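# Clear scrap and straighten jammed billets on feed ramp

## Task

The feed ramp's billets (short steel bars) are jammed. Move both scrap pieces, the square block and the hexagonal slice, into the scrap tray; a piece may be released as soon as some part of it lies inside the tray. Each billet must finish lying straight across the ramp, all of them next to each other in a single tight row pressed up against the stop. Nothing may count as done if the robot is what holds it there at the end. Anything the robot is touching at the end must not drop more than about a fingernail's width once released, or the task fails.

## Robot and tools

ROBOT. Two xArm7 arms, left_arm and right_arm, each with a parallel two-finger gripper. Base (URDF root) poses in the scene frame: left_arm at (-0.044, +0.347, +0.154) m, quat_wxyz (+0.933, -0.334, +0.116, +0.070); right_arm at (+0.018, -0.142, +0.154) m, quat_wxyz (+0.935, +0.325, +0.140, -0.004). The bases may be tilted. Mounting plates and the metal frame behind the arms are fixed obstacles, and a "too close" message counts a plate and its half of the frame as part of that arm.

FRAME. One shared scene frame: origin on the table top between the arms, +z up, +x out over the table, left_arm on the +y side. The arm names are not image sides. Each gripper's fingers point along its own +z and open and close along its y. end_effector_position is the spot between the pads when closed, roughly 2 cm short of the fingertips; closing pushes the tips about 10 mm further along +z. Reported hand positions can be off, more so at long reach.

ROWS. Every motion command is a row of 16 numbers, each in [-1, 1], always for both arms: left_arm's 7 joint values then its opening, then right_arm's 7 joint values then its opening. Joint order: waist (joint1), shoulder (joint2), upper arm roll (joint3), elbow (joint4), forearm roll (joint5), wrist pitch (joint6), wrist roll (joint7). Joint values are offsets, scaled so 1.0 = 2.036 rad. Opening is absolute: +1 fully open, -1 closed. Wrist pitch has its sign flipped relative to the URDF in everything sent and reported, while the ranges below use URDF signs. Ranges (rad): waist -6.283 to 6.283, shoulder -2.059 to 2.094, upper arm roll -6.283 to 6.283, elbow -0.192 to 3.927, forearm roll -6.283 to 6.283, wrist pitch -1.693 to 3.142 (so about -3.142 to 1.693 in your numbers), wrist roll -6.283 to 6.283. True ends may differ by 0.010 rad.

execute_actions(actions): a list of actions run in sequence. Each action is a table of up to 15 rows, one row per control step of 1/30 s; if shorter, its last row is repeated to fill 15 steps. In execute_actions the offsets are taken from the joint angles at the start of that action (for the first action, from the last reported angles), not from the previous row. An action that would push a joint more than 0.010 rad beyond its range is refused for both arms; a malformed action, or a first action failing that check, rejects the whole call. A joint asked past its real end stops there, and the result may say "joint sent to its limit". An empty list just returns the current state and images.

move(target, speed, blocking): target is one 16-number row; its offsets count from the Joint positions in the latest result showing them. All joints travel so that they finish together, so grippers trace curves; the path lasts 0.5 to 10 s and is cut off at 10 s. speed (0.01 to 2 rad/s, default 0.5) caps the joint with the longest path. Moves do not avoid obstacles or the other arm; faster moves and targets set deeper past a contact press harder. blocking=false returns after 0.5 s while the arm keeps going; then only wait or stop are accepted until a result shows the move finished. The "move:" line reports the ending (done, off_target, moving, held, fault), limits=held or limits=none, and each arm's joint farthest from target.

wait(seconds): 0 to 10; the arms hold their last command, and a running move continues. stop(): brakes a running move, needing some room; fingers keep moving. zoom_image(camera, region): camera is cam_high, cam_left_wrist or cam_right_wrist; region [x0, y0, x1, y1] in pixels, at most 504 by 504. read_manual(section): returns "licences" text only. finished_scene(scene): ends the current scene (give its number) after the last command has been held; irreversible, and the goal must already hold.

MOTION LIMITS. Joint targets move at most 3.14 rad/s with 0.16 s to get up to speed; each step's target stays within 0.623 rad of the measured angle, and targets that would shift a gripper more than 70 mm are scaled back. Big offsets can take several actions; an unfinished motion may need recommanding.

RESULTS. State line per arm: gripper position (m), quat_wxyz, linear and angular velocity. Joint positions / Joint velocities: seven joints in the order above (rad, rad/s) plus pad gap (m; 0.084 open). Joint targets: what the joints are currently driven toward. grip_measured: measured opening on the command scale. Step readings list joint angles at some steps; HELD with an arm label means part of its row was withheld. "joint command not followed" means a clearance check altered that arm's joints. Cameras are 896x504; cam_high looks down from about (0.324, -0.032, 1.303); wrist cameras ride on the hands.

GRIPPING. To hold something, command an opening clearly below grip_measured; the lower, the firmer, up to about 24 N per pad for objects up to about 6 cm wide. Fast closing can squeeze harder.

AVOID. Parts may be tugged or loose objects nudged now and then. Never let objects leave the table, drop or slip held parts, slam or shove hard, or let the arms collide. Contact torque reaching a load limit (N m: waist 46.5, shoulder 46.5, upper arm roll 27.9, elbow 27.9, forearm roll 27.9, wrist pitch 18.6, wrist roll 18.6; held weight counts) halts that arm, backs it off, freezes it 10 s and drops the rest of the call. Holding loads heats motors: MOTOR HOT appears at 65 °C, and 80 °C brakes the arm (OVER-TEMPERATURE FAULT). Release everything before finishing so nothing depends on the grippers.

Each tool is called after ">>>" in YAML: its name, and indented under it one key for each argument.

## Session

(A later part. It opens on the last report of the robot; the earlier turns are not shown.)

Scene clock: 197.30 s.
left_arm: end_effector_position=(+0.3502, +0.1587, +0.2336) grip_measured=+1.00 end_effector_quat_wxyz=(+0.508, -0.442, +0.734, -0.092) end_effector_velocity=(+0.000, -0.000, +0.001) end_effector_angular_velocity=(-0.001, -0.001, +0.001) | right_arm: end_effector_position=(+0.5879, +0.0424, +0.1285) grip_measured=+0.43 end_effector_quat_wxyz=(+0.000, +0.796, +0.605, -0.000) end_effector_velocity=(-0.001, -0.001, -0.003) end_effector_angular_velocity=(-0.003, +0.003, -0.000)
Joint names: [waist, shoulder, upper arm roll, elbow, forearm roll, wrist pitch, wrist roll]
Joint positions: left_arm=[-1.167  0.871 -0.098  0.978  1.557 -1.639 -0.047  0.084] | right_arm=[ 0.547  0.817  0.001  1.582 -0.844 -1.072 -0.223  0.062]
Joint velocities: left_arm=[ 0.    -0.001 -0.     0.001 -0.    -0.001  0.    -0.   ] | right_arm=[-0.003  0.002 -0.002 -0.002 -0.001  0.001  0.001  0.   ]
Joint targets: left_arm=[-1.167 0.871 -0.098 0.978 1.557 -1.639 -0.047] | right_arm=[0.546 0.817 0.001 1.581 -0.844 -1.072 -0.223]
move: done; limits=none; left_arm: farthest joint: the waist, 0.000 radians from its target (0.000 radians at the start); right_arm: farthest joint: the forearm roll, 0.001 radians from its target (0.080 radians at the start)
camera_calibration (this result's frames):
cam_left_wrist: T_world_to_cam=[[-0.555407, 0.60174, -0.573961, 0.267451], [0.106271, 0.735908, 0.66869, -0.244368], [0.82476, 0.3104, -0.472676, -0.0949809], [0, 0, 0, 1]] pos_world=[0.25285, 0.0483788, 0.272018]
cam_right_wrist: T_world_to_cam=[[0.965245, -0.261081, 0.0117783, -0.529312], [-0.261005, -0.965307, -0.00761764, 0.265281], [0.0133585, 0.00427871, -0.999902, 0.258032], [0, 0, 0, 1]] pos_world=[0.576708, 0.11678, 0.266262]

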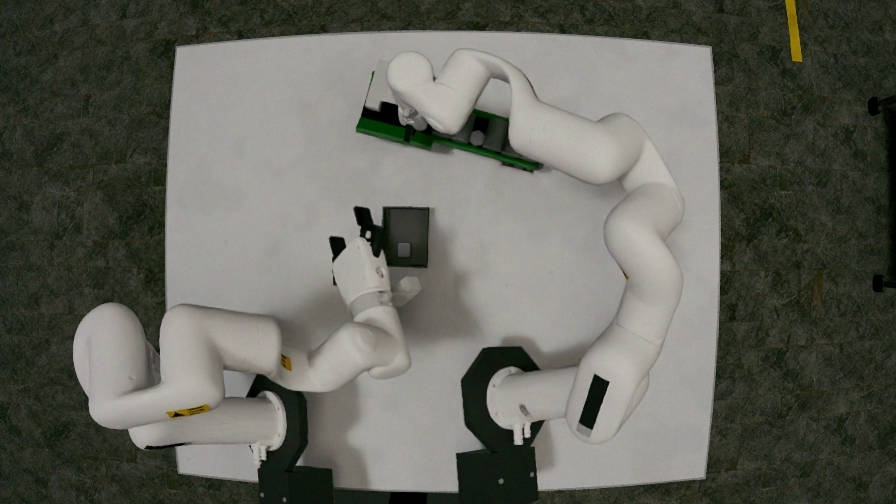

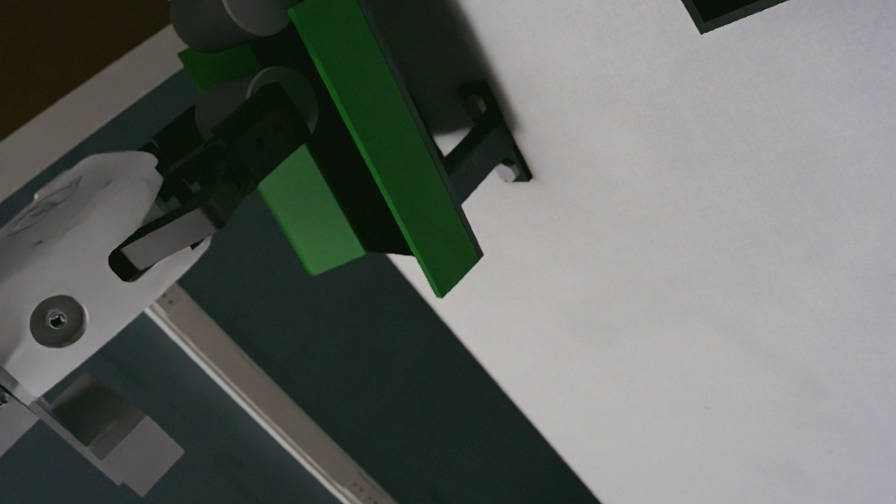

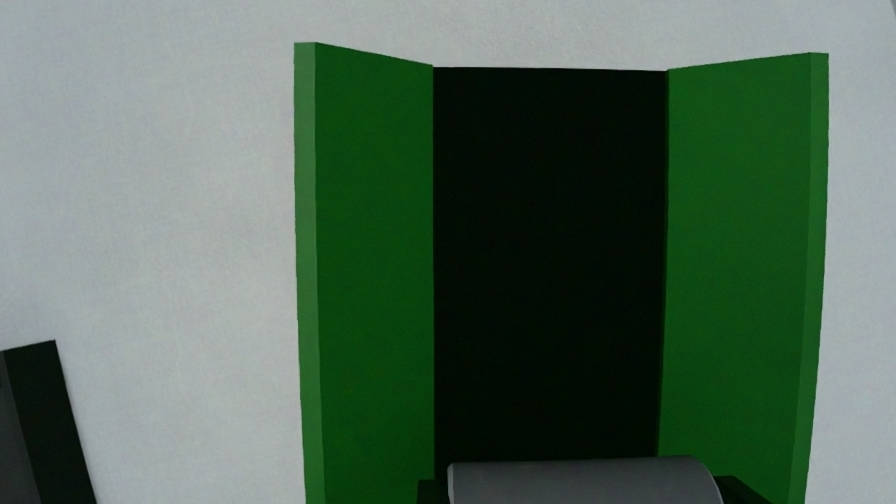

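>>> move:
  target: [0,0,0,0,0,0,0,1, 0,0,0,0,0,0,0,1]

>>> move:
  target: [0,0,0,0,0,0,0,1, 0.0445,-0.0389,0,0.016,0.0389,-0.0618,-0.023,1]
  speed: 0.3

>>> move:
  target: [0,0,0,0,0,0,0,1, -0.0948,-0.147,0,-0.204,-0.069,0.094,-0.765,-1]
  speed: 0.8

>>> move:
  target: [0,0,0,0,0,0,0,1, -0.0197,0.012,0,-0.0315,-0.026,0.0325,0.028,-1]
  speed: 0.08

Scene clock: 222.30 s.
left_arm: end_effector_position=(+0.3502, +0.1587, +0.2336) grip_measured=+1.00 end_effector_quat_wxyz=(+0.508, -0.442, +0.734, -0.092) end_effector_velocity=(-0.000, -0.000, +0.000) end_effector_angular_velocity=(+0.000, -0.000, -0.000) | right_arm: end_effector_position=(+0.5879, +0.0425, +0.1286) grip_measured=+1.00 end_effector_quat_wxyz=(+0.000, +0.796, +0.605, +0.000) end_effector_velocity=(+0.000, -0.002, -0.002) end_effector_angular_velocity=(-0.004, +0.001, -0.001)
Joint names: [waist, shoulder, upper arm roll, elbow, forearm roll, wrist pitch, wrist roll]
Joint positions: left_arm=[-1.167  0.871 -0.098  0.978  1.557 -1.639 -0.047  0.084] | right_arm=[ 0.547  0.817  0.001  1.582 -0.844 -1.072 -0.223  0.084]
Joint velocities: left_arm=[-0.  0. -0.  0. -0. -0.  0. -0.] | right_arm=[-0.001  0.001 -0.003 -0.    -0.001 -0.001 -0.     0.   ]
Joint targets: left_arm=[-1.167 0.871 -0.098 0.978 1.557 -1.639 -0.047] | right_arm=[0.547 0.817 0.001 1.582 -0.844 -1.072 -0.223]
move: done; limits=none; left_arm: farthest joint: the waist, 0.000 radians from its target (0.000 radians at the start); right_arm: farthest joint: the waist, 0.000 radians from its target (0.001 radians at the start)
camera_calibration (this result's frames):
cam_left_wrist: T_world_to_cam=[[-0.555407, 0.60174, -0.573961, 0.267451], [0.106271, 0.735908, 0.66869, -0.244368], [0.82476, 0.3104, -0.472676, -0.0949809], [0, 0, 0, 1]] pos_world=[0.25285, 0.0483788, 0.272018]
cam_right_wrist: T_world_to_cam=[[0.965245, -0.261077, 0.0119062, -0.529356], [-0.260997, -0.965308, -0.00785152, 0.26538], [0.013543, 0.00447116, -0.999898, 0.258042], [0, 0, 0, 1]] pos_world=[0.576727, 0.116817, 0.266402]

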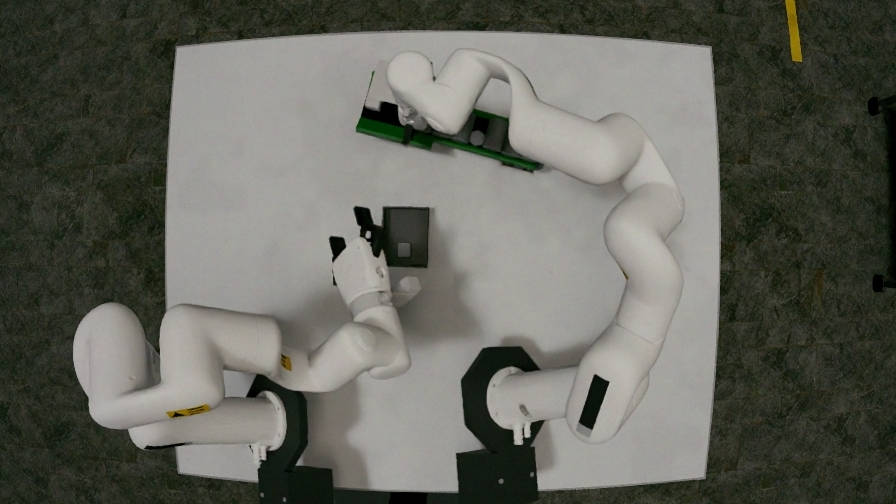

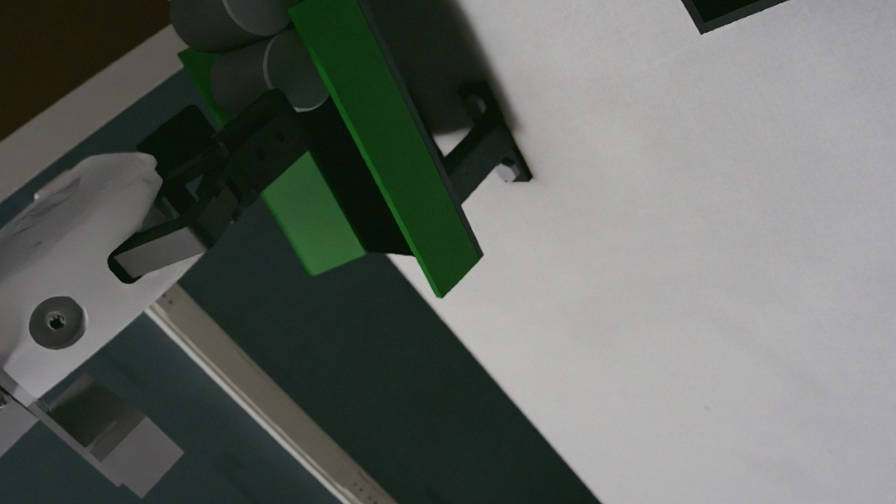

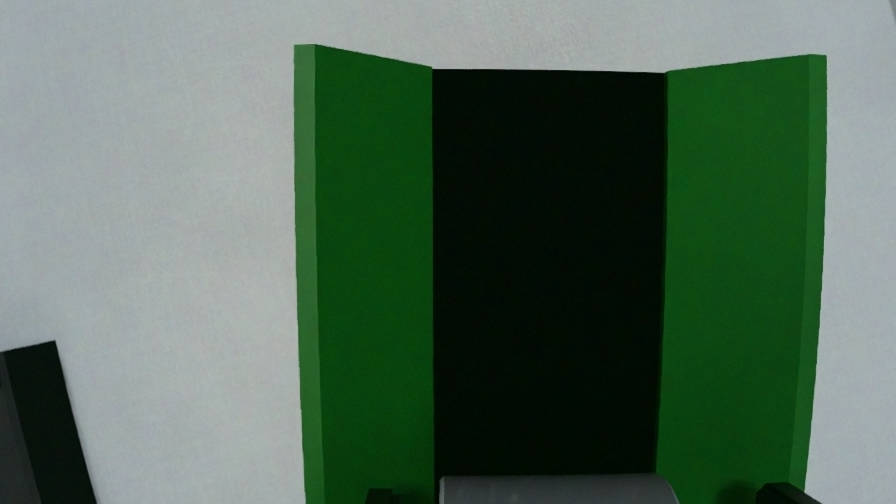

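Scene clock: 223.33 s.
left_arm: end_effector_position=(+0.3502, +0.1587, +0.2336) grip_measured=+1.00 end_effector_quat_wxyz=(+0.508, -0.442, +0.734, -0.092) end_effector_velocity=(+0.000, +0.000, +0.000) end_effector_angular_velocity=(+0.000, +0.000, +0.000) | right_arm: end_effector_position=(+0.5865, +0.0418, +0.2009) grip_measured=+1.00 end_effector_quat_wxyz=(+0.000, +0.793, +0.609, -0.001) end_effector_velocity=(+0.000, +0.001, +0.003) end_effector_angular_velocity=(+0.003, -0.001, -0.000)
Joint names: [waist, shoulder, upper arm roll, elbow, forearm roll, wrist pitch, wrist roll]
Joint positions: left_arm=[-1.167  0.871 -0.098  0.978  1.557 -1.639 -0.047  0.084] | right_arm=[ 0.637  0.738  0.001  1.614 -0.765 -1.198 -0.27   0.084]
Joint velocities: left_arm=[ 0.    -0.001 -0.    -0.     0.     0.     0.    -0.   ] | right_arm=[ 0.003 -0.003  0.001  0.002  0.003 -0.002 -0.001 -0.   ]
Joint targets: left_arm=[-1.167 0.871 -0.098 0.978 1.557 -1.639 -0.047] | right_arm=[0.637 0.738 0.001 1.614 -0.764 -1.198 -0.270]
move: done; limits=none; left_arm: farthest joint: the waist, 0.000 radians from its target (0.000 radians at the start); right_arm: farthest joint: the waist, 0.001 radians from its target (0.091 radians at the start)
camera_calibration (this result's frames):
cam_left_wrist: T_world_to_cam=[[-0.555407, 0.60174, -0.573961, 0.267451], [0.106271, 0.735908, 0.66869, -0.244368], [0.82476, 0.3104, -0.472676, -0.0949809], [0, 0, 0, 1]] pos_world=[0.25285, 0.0483788, 0.272018]
cam_right_wrist: T_world_to_cam=[[0.967425, -0.252942, 0.0104384, -0.530373], [-0.252878, -0.967473, -0.00702501, 0.260071], [0.0118758, 0.00415653, -0.999921, 0.33128], [0, 0, 0, 1]] pos_world=[0.574928, 0.116081, 0.338617]

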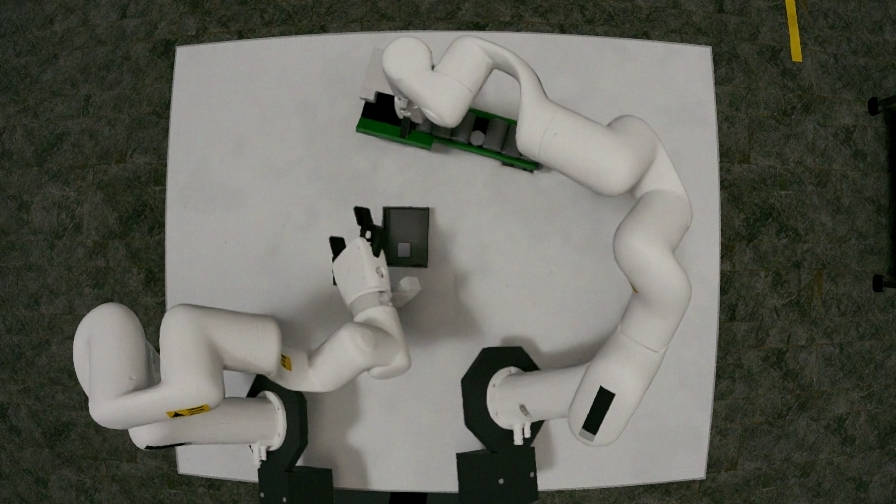

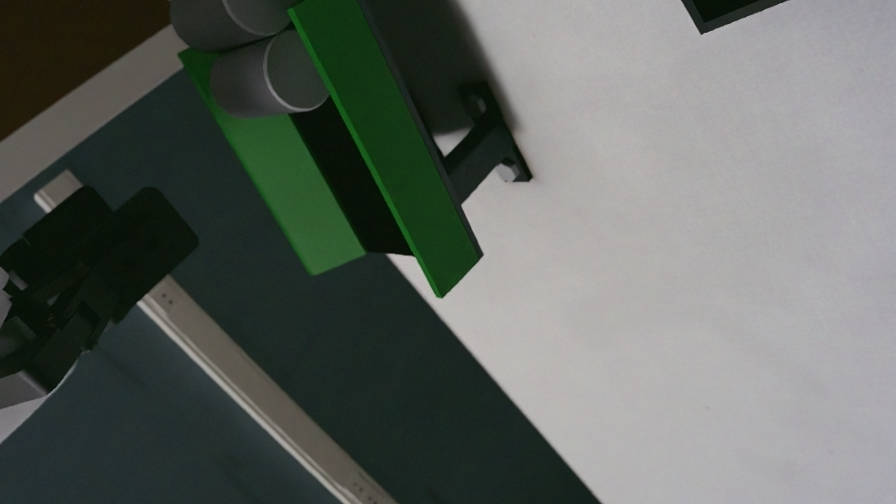

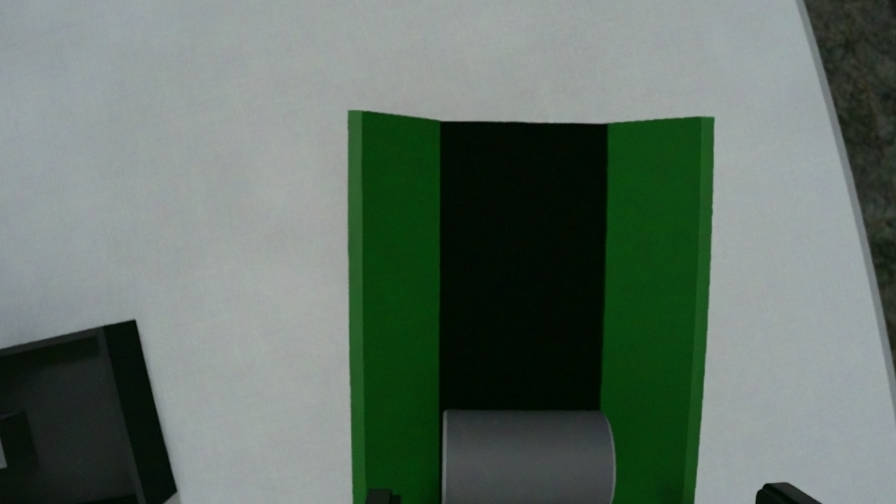

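Scene clock: 226.07 s.
left_arm: end_effector_position=(+0.3502, +0.1587, +0.2336) grip_measured=+1.00 end_effector_quat_wxyz=(+0.508, -0.442, +0.734, -0.092) end_effector_velocity=(-0.000, -0.000, -0.000) end_effector_angular_velocity=(-0.000, +0.000, -0.000) | right_arm: end_effector_position=(+0.5638, -0.0758, +0.1502) grip_measured=-1.00 end_effector_quat_wxyz=(+0.007, +0.140, +0.990, +0.002) end_effector_velocity=(+0.000, -0.000, -0.000) end_effector_angular_velocity=(+0.001, -0.001, +0.002)
Joint names: [waist, shoulder, upper arm roll, elbow, forearm roll, wrist pitch, wrist roll]
Joint positions: left_arm=[-1.167  0.871 -0.098  0.978  1.557 -1.639 -0.047  0.084] | right_arm=[ 0.444  0.439  0.001  1.199 -0.905 -1.007 -1.827  0.   ]
Joint velocities: left_arm=[-0.     0.     0.     0.001  0.     0.001 -0.    -0.   ] | right_arm=[-0.001 -0.001 -0.001 -0.001 -0.     0.002 -0.002  0.   ]
Joint targets: left_arm=[-1.167 0.871 -0.098 0.978 1.557 -1.639 -0.047] | right_arm=[0.444 0.439 0.001 1.199 -0.905 -1.007 -1.827]
move: done; limits=none; left_arm: farthest joint: the waist, 0.000 radians from its target (0.000 radians at the start); right_arm: farthest joint: the waist, 0.000 radians from its target (0.193 radians at the start)
camera_calibration (this result's frames):
cam_left_wrist: T_world_to_cam=[[-0.555407, 0.60174, -0.573961, 0.267451], [0.106271, 0.735908, 0.66869, -0.244368], [0.82476, 0.3104, -0.472676, -0.0949808], [0, 0, 0, 1]] pos_world=[0.25285, 0.0483788, 0.272018]
cam_right_wrist: T_world_to_cam=[[0.270004, 0.962723, 0.0161727, -0.053107], [0.962819, -0.270108, 0.00459253, -0.494082], [0.00878972, 0.0143314, -0.999859, 0.283915], [0, 0, 0, 1]] pos_world=[0.487556, -0.0863972, 0.287003]

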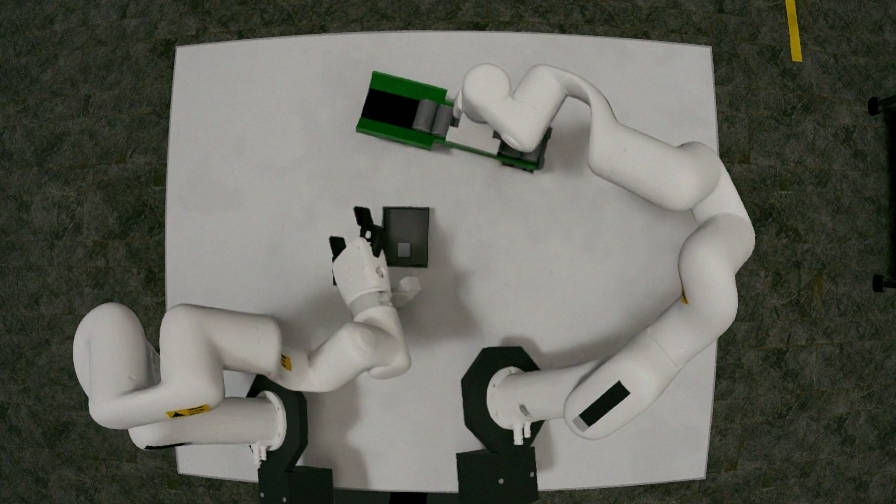

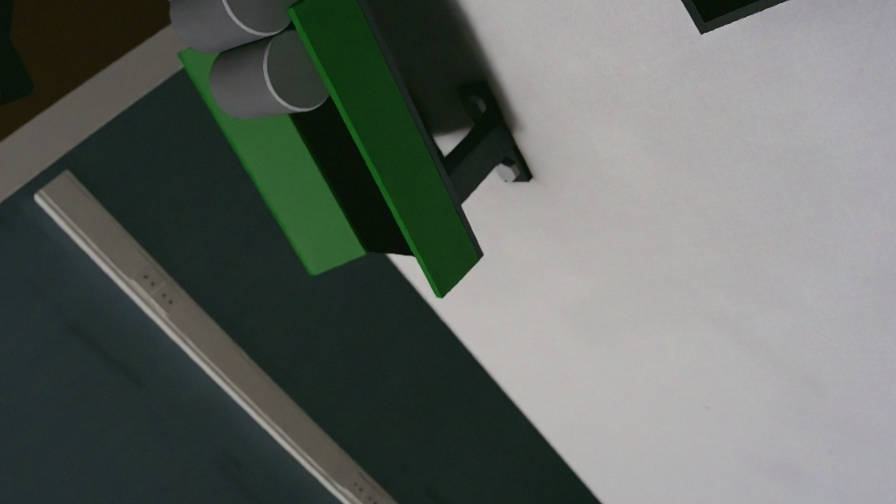

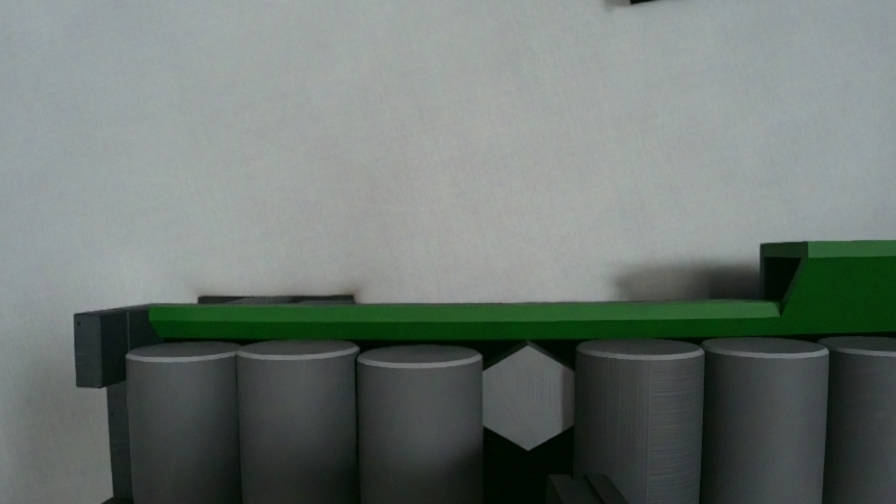

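Scene clock: 227.37 s.
left_arm: end_effector_position=(+0.3502, +0.1587, +0.2336) grip_measured=+1.00 end_effector_quat_wxyz=(+0.508, -0.442, +0.734, -0.092) end_effector_velocity=(-0.000, -0.000, -0.000) end_effector_angular_velocity=(-0.000, +0.001, -0.000) | right_arm: end_effector_position=(+0.5430, -0.0735, +0.1156) grip_measured=-1.00 end_effector_quat_wxyz=(-0.000, +0.139, +0.990, +0.000) end_effector_velocity=(-0.001, +0.000, -0.001) end_effector_angular_velocity=(-0.000, +0.000, +0.001)
Joint names: [waist, shoulder, upper arm roll, elbow, forearm roll, wrist pitch, wrist roll]
Joint positions: left_arm=[-1.167  0.871 -0.098  0.978  1.557 -1.639 -0.047  0.084] | right_arm=[ 0.404  0.463  0.001  1.135 -0.958 -0.941 -1.77   0.   ]
Joint velocities: left_arm=[ 0.     0.     0.    -0.     0.     0.001 -0.    -0.   ] | right_arm=[-0.002  0.001  0.    -0.002 -0.003  0.002  0.002  0.   ]
Joint targets: left_arm=[-1.167 0.871 -0.098 0.978 1.557 -1.639 -0.047] | right_arm=[0.404 0.463 0.001 1.135 -0.958 -0.940 -1.770]
move: done; limits=none; left_arm: farthest joint: the waist, 0.000 radians from its target (0.000 radians at the start); right_arm: farthest joint: the waist, 0.000 radians from its target (0.040 radians at the start)
camera_calibration (this result's frames):
cam_left_wrist: T_world_to_cam=[[-0.555407, 0.601741, -0.573961, 0.26745], [0.106271, 0.735908, 0.66869, -0.244368], [0.82476, 0.310399, -0.472676, -0.0949808], [0, 0, 0, 1]] pos_world=[0.25285, 0.0483788, 0.272018]
cam_right_wrist: T_world_to_cam=[[0.268861, 0.963108, 0.0117023, -0.0479529], [0.963163, -0.268767, -0.00907135, -0.471795], [-0.00559151, 0.0137101, -0.99989, 0.25716], [0, 0, 0, 1]] pos_world=[0.468746, -0.0841446, 0.253413]

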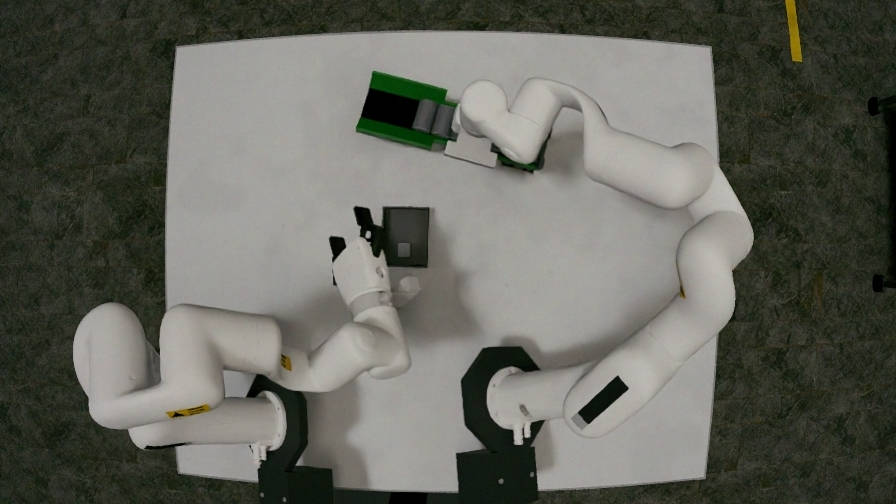

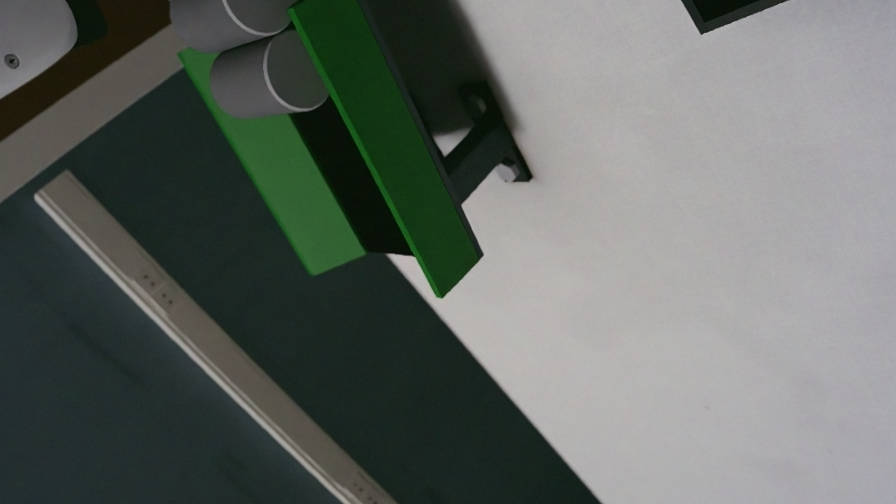

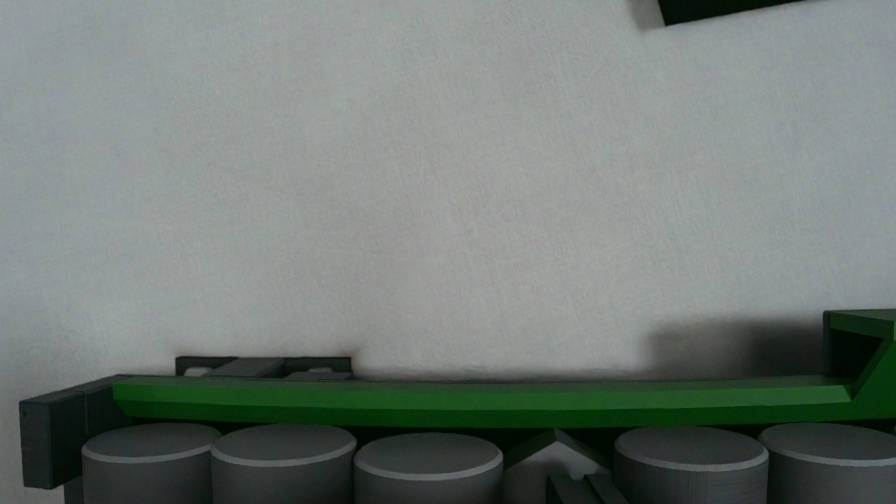

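>>> move:
  target: [0,0,0,0,0,0,0,1, -0.009,0.008,0,-0.0033,-0.008,0.0126,0.005,-1]
  speed: 0.03

>>> move:
  target: [0,0,0,0,0,0,0,1, -0.012,0.018,0,0.0255,0,-0.004,0,-1]
  speed: 0.04

>>> move:
  target: [0,0,0,0,0,0,0,1, 0.03,-0.026,0,0.011,0.026,-0.042,-0.016,-1]
  speed: 0.15

Scene clock: 236.53 s.
left_arm: end_effector_position=(+0.3502, +0.1587, +0.2336) grip_measured=+1.00 end_effector_quat_wxyz=(+0.508, -0.442, +0.734, -0.092) end_effector_velocity=(+0.000, -0.000, +0.000) end_effector_angular_velocity=(-0.001, -0.000, +0.000) | right_arm: end_effector_position=(+0.5403, -0.0728, +0.1036) grip_measured=-1.00 end_effector_quat_wxyz=(-0.003, +0.139, +0.990, +0.003) end_effector_velocity=(-0.000, +0.001, -0.001) end_effector_angular_velocity=(+0.002, -0.001, +0.002)
Joint names: [waist, shoulder, upper arm roll, elbow, forearm roll, wrist pitch, wrist roll]
Joint positions: left_arm=[-1.167  0.871 -0.098  0.978  1.557 -1.639 -0.047  0.084] | right_arm=[ 0.386  0.479  0.001  1.129 -0.974 -0.916 -1.76   0.   ]
Joint velocities: left_arm=[-0.    -0.001 -0.     0.     0.     0.     0.    -0.   ] | right_arm=[-0.001  0.002  0.001 -0.001 -0.003  0.004  0.001  0.   ]
Joint targets: left_arm=[-1.167 0.871 -0.098 0.978 1.557 -1.639 -0.047] | right_arm=[0.386 0.480 0.001 1.128 -0.974 -0.915 -1.760]
move: done; limits=none; left_arm: farthest joint: the waist, 0.000 radians from its target (0.000 radians at the start); right_arm: farthest joint: the waist, 0.000 radians from its target (0.018 radians at the start)
camera_calibration (this result's frames):
cam_left_wrist: T_world_to_cam=[[-0.555407, 0.601741, -0.573961, 0.267451], [0.106271, 0.735908, 0.66869, -0.244368], [0.82476, 0.310399, -0.472676, -0.0949807], [0, 0, 0, 1]] pos_world=[0.25285, 0.0483788, 0.272018]
cam_right_wrist: T_world_to_cam=[[0.268676, 0.963104, 0.0155995, -0.0480848], [0.963184, -0.268469, -0.0141648, -0.468532], [-0.00945424, 0.0188309, -0.999778, 0.247601], [0, 0, 0, 1]] pos_world=[0.466542, -0.0841381, 0.241659]

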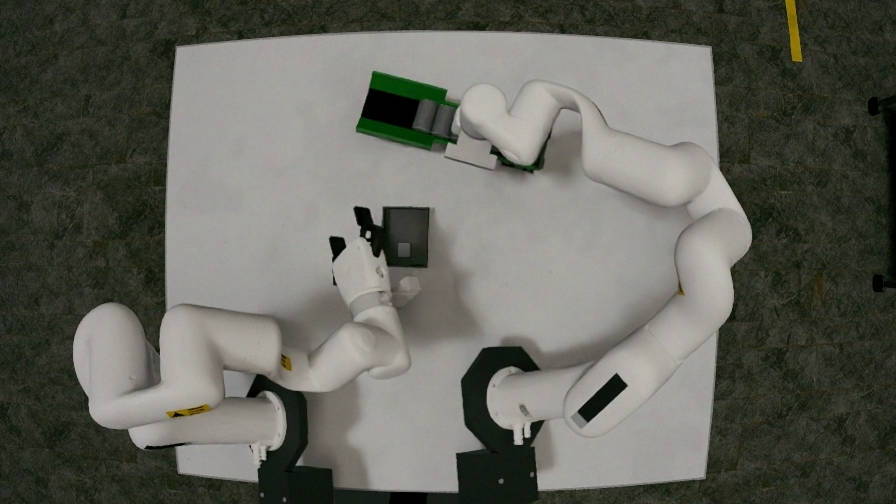

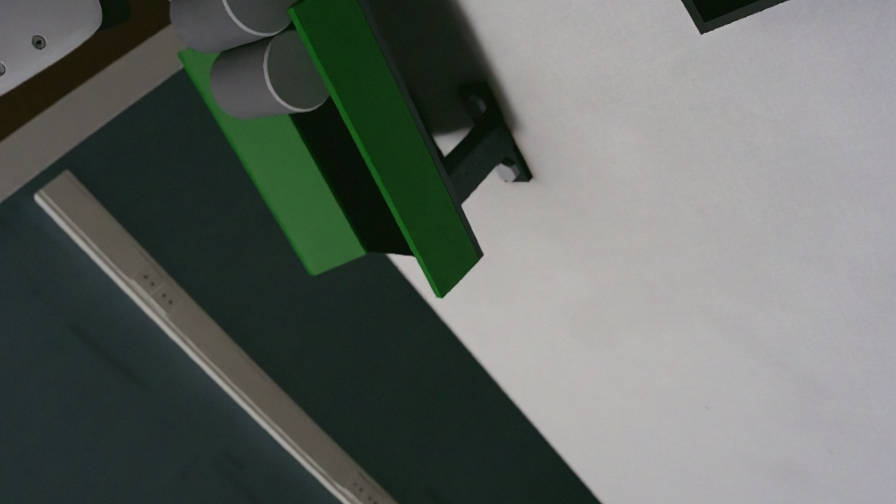

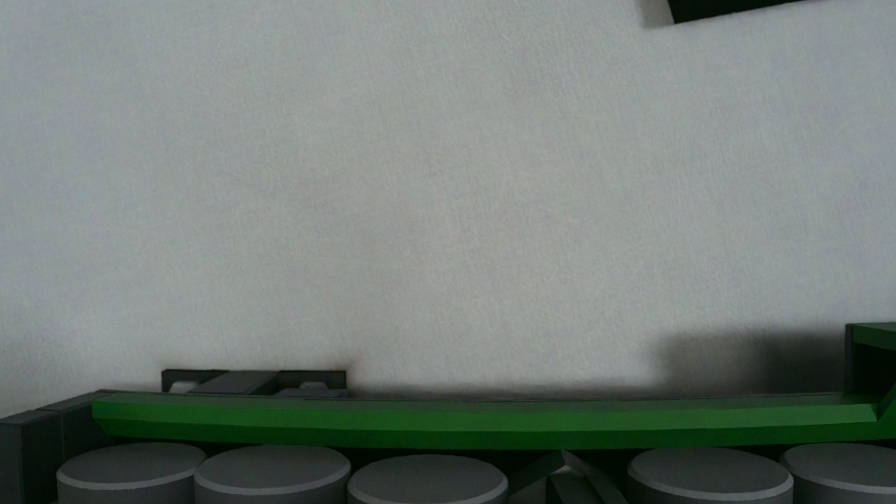

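Scene clock: 238.17 s.
left_arm: end_effector_position=(+0.3502, +0.1587, +0.2336) grip_measured=+1.00 end_effector_quat_wxyz=(+0.508, -0.442, +0.734, -0.092) end_effector_velocity=(+0.000, +0.000, +0.000) end_effector_angular_velocity=(-0.000, -0.000, +0.000) | right_arm: end_effector_position=(+0.5560, -0.0754, +0.0983) grip_measured=-1.00 end_effector_quat_wxyz=(-0.002, +0.153, +0.988, +0.002) end_effector_velocity=(-0.001, -0.001, -0.000) end_effector_angular_velocity=(-0.003, +0.001, +0.002)
Joint names: [waist, shoulder, upper arm roll, elbow, forearm roll, wrist pitch, wrist roll]
Joint positions: left_arm=[-1.167  0.871 -0.098  0.978  1.557 -1.639 -0.047  0.084] | right_arm=[ 0.364  0.51   0.006  1.182 -0.974 -0.922 -1.76   0.   ]
Joint velocities: left_arm=[ 0.    -0.001  0.    -0.     0.    -0.     0.    -0.   ] | right_arm=[-0.003 -0.001  0.003 -0.001 -0.003 -0.003  0.     0.   ]
Joint targets: left_arm=[-1.167 0.871 -0.098 0.978 1.557 -1.639 -0.047] | right_arm=[0.361 0.516 0.001 1.180 -0.974 -0.924 -1.760]
move: done; limits=none; left_arm: farthest joint: the waist, 0.000 radians from its target (0.000 radians at the start); right_arm: farthest joint: the shoulder, 0.006 radians from its target (0.037 radians at the start)
camera_calibration (this result's frames):
cam_left_wrist: T_world_to_cam=[[-0.555407, 0.601741, -0.573961, 0.267451], [0.106271, 0.735908, 0.66869, -0.244368], [0.82476, 0.310399, -0.472676, -0.0949807], [0, 0, 0, 1]] pos_world=[0.25285, 0.0483788, 0.272018]
cam_right_wrist: T_world_to_cam=[[0.295253, 0.955315, 0.0140794, -0.0649131], [0.955388, -0.295094, -0.0123629, -0.482327], [-0.00765569, 0.0171015, -0.999824, 0.241364], [0, 0, 0, 1]] pos_world=[0.481823, -0.0844469, 0.236273]

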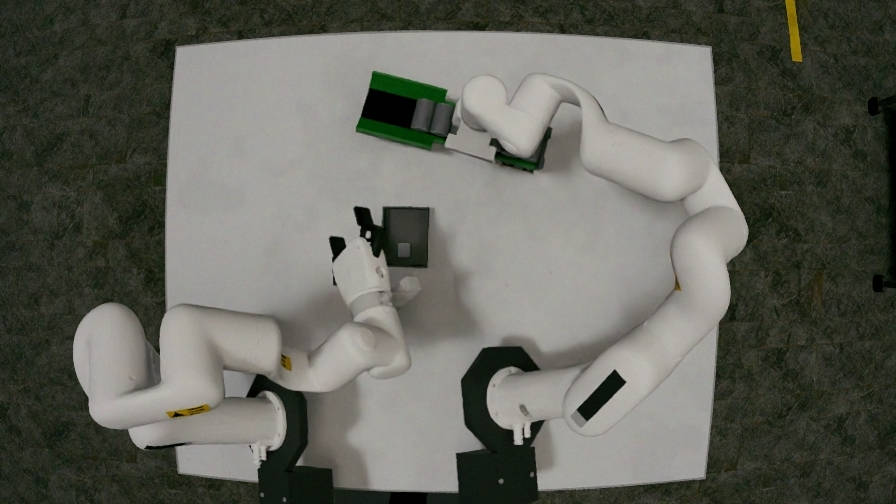

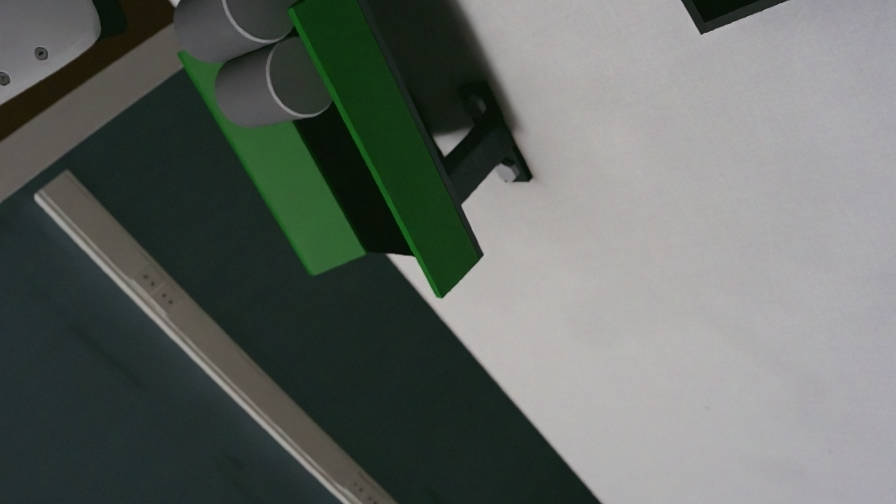

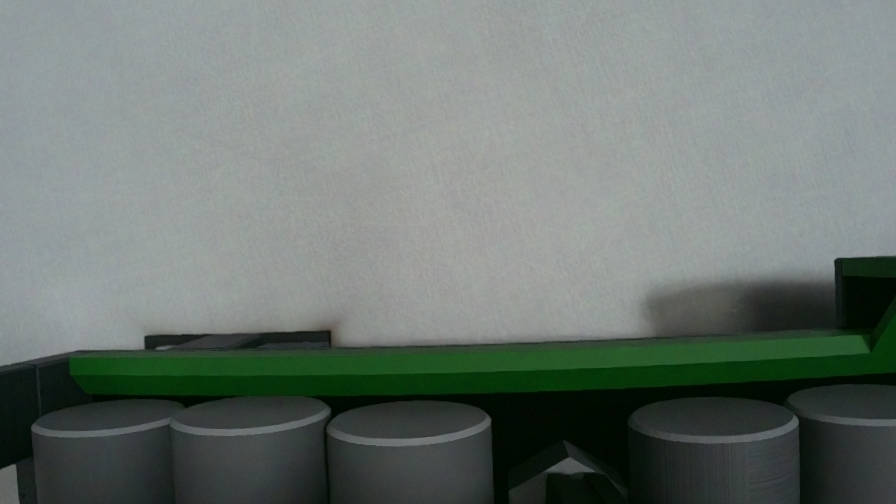

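Scene clock: 239.23 s.
left_arm: end_effector_position=(+0.3502, +0.1587, +0.2336) grip_measured=+1.00 end_effector_quat_wxyz=(+0.508, -0.442, +0.734, -0.092) end_effector_velocity=(+0.000, +0.000, +0.000) end_effector_angular_velocity=(-0.000, -0.001, +0.000) | right_arm: end_effector_position=(+0.5636, -0.0788, +0.1390) grip_measured=-1.00 end_effector_quat_wxyz=(+0.004, +0.154, +0.988, -0.006) end_effector_velocity=(+0.001, +0.001, +0.004) end_effector_angular_velocity=(+0.003, -0.004, +0.001)
Joint names: [waist, shoulder, upper arm roll, elbow, forearm roll, wrist pitch, wrist roll]
Joint positions: left_arm=[-1.167  0.871 -0.098  0.978  1.557 -1.639 -0.047  0.084] | right_arm=[ 0.425  0.458  0.005  1.204 -0.921 -1.007 -1.792  0.   ]
Joint velocities: left_arm=[-0.    -0.001 -0.    -0.     0.    -0.    -0.    -0.   ] | right_arm=[ 0.003 -0.004  0.002  0.002  0.002 -0.002 -0.001  0.   ]
Joint targets: left_arm=[-1.167 0.871 -0.098 0.978 1.557 -1.639 -0.047] | right_arm=[0.425 0.457 0.006 1.204 -0.921 -1.008 -1.793]
move: done; limits=none; left_arm: farthest joint: the waist, 0.000 radians from its target (0.000 radians at the start); right_arm: farthest joint: the shoulder, 0.001 radians from its target (0.053 radians at the start)
camera_calibration (this result's frames):
cam_left_wrist: T_world_to_cam=[[-0.555407, 0.601741, -0.573961, 0.26745], [0.106271, 0.735908, 0.66869, -0.244368], [0.82476, 0.310399, -0.472676, -0.0949807], [0, 0, 0, 1]] pos_world=[0.252849, 0.0483788, 0.272018]
cam_right_wrist: T_world_to_cam=[[0.297182, 0.954821, 0.000859512, -0.0637939], [0.95482, -0.297183, 0.00119806, -0.49177], [0.00139936, 0.000464637, -0.999999, 0.275823], [0, 0, 0, 1]] pos_world=[0.488124, -0.0853618, 0.276467]

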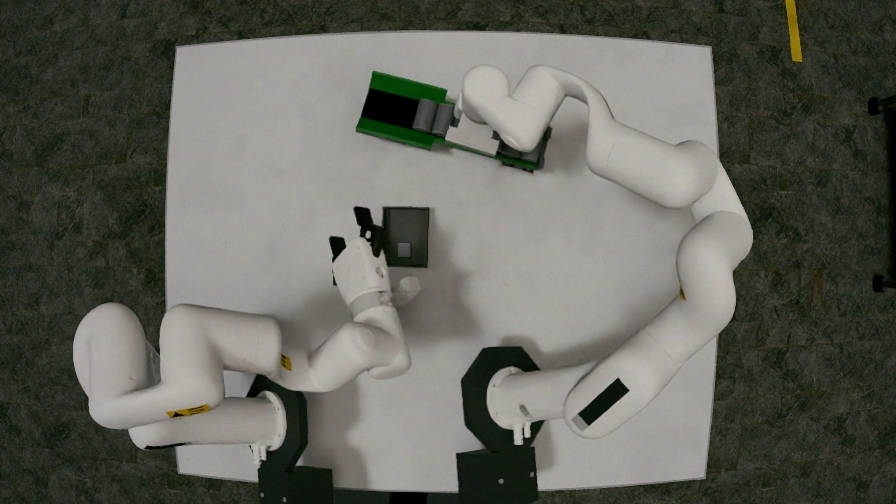

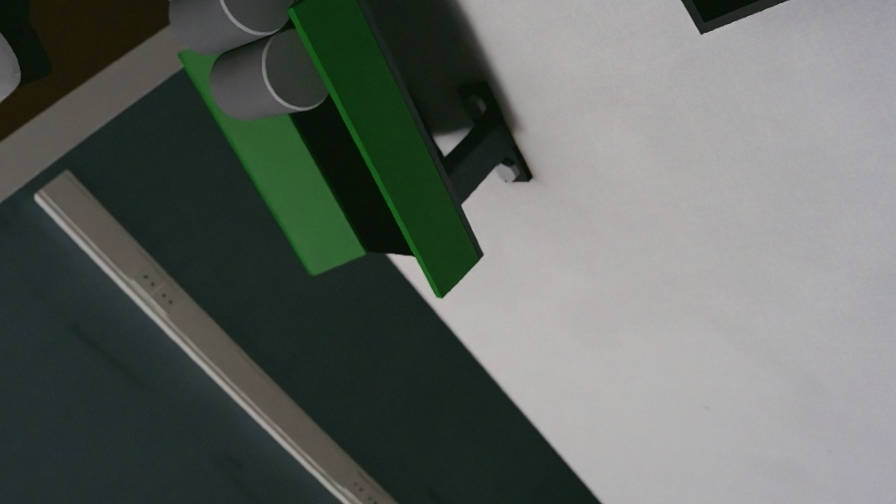

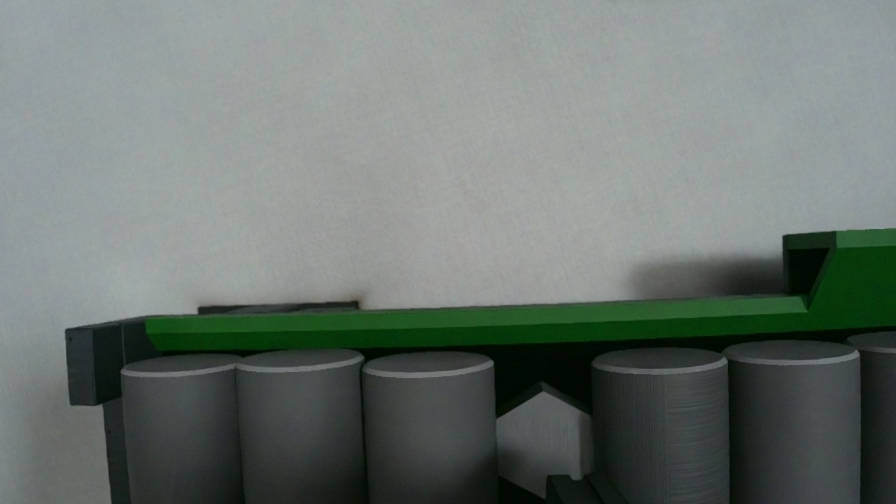

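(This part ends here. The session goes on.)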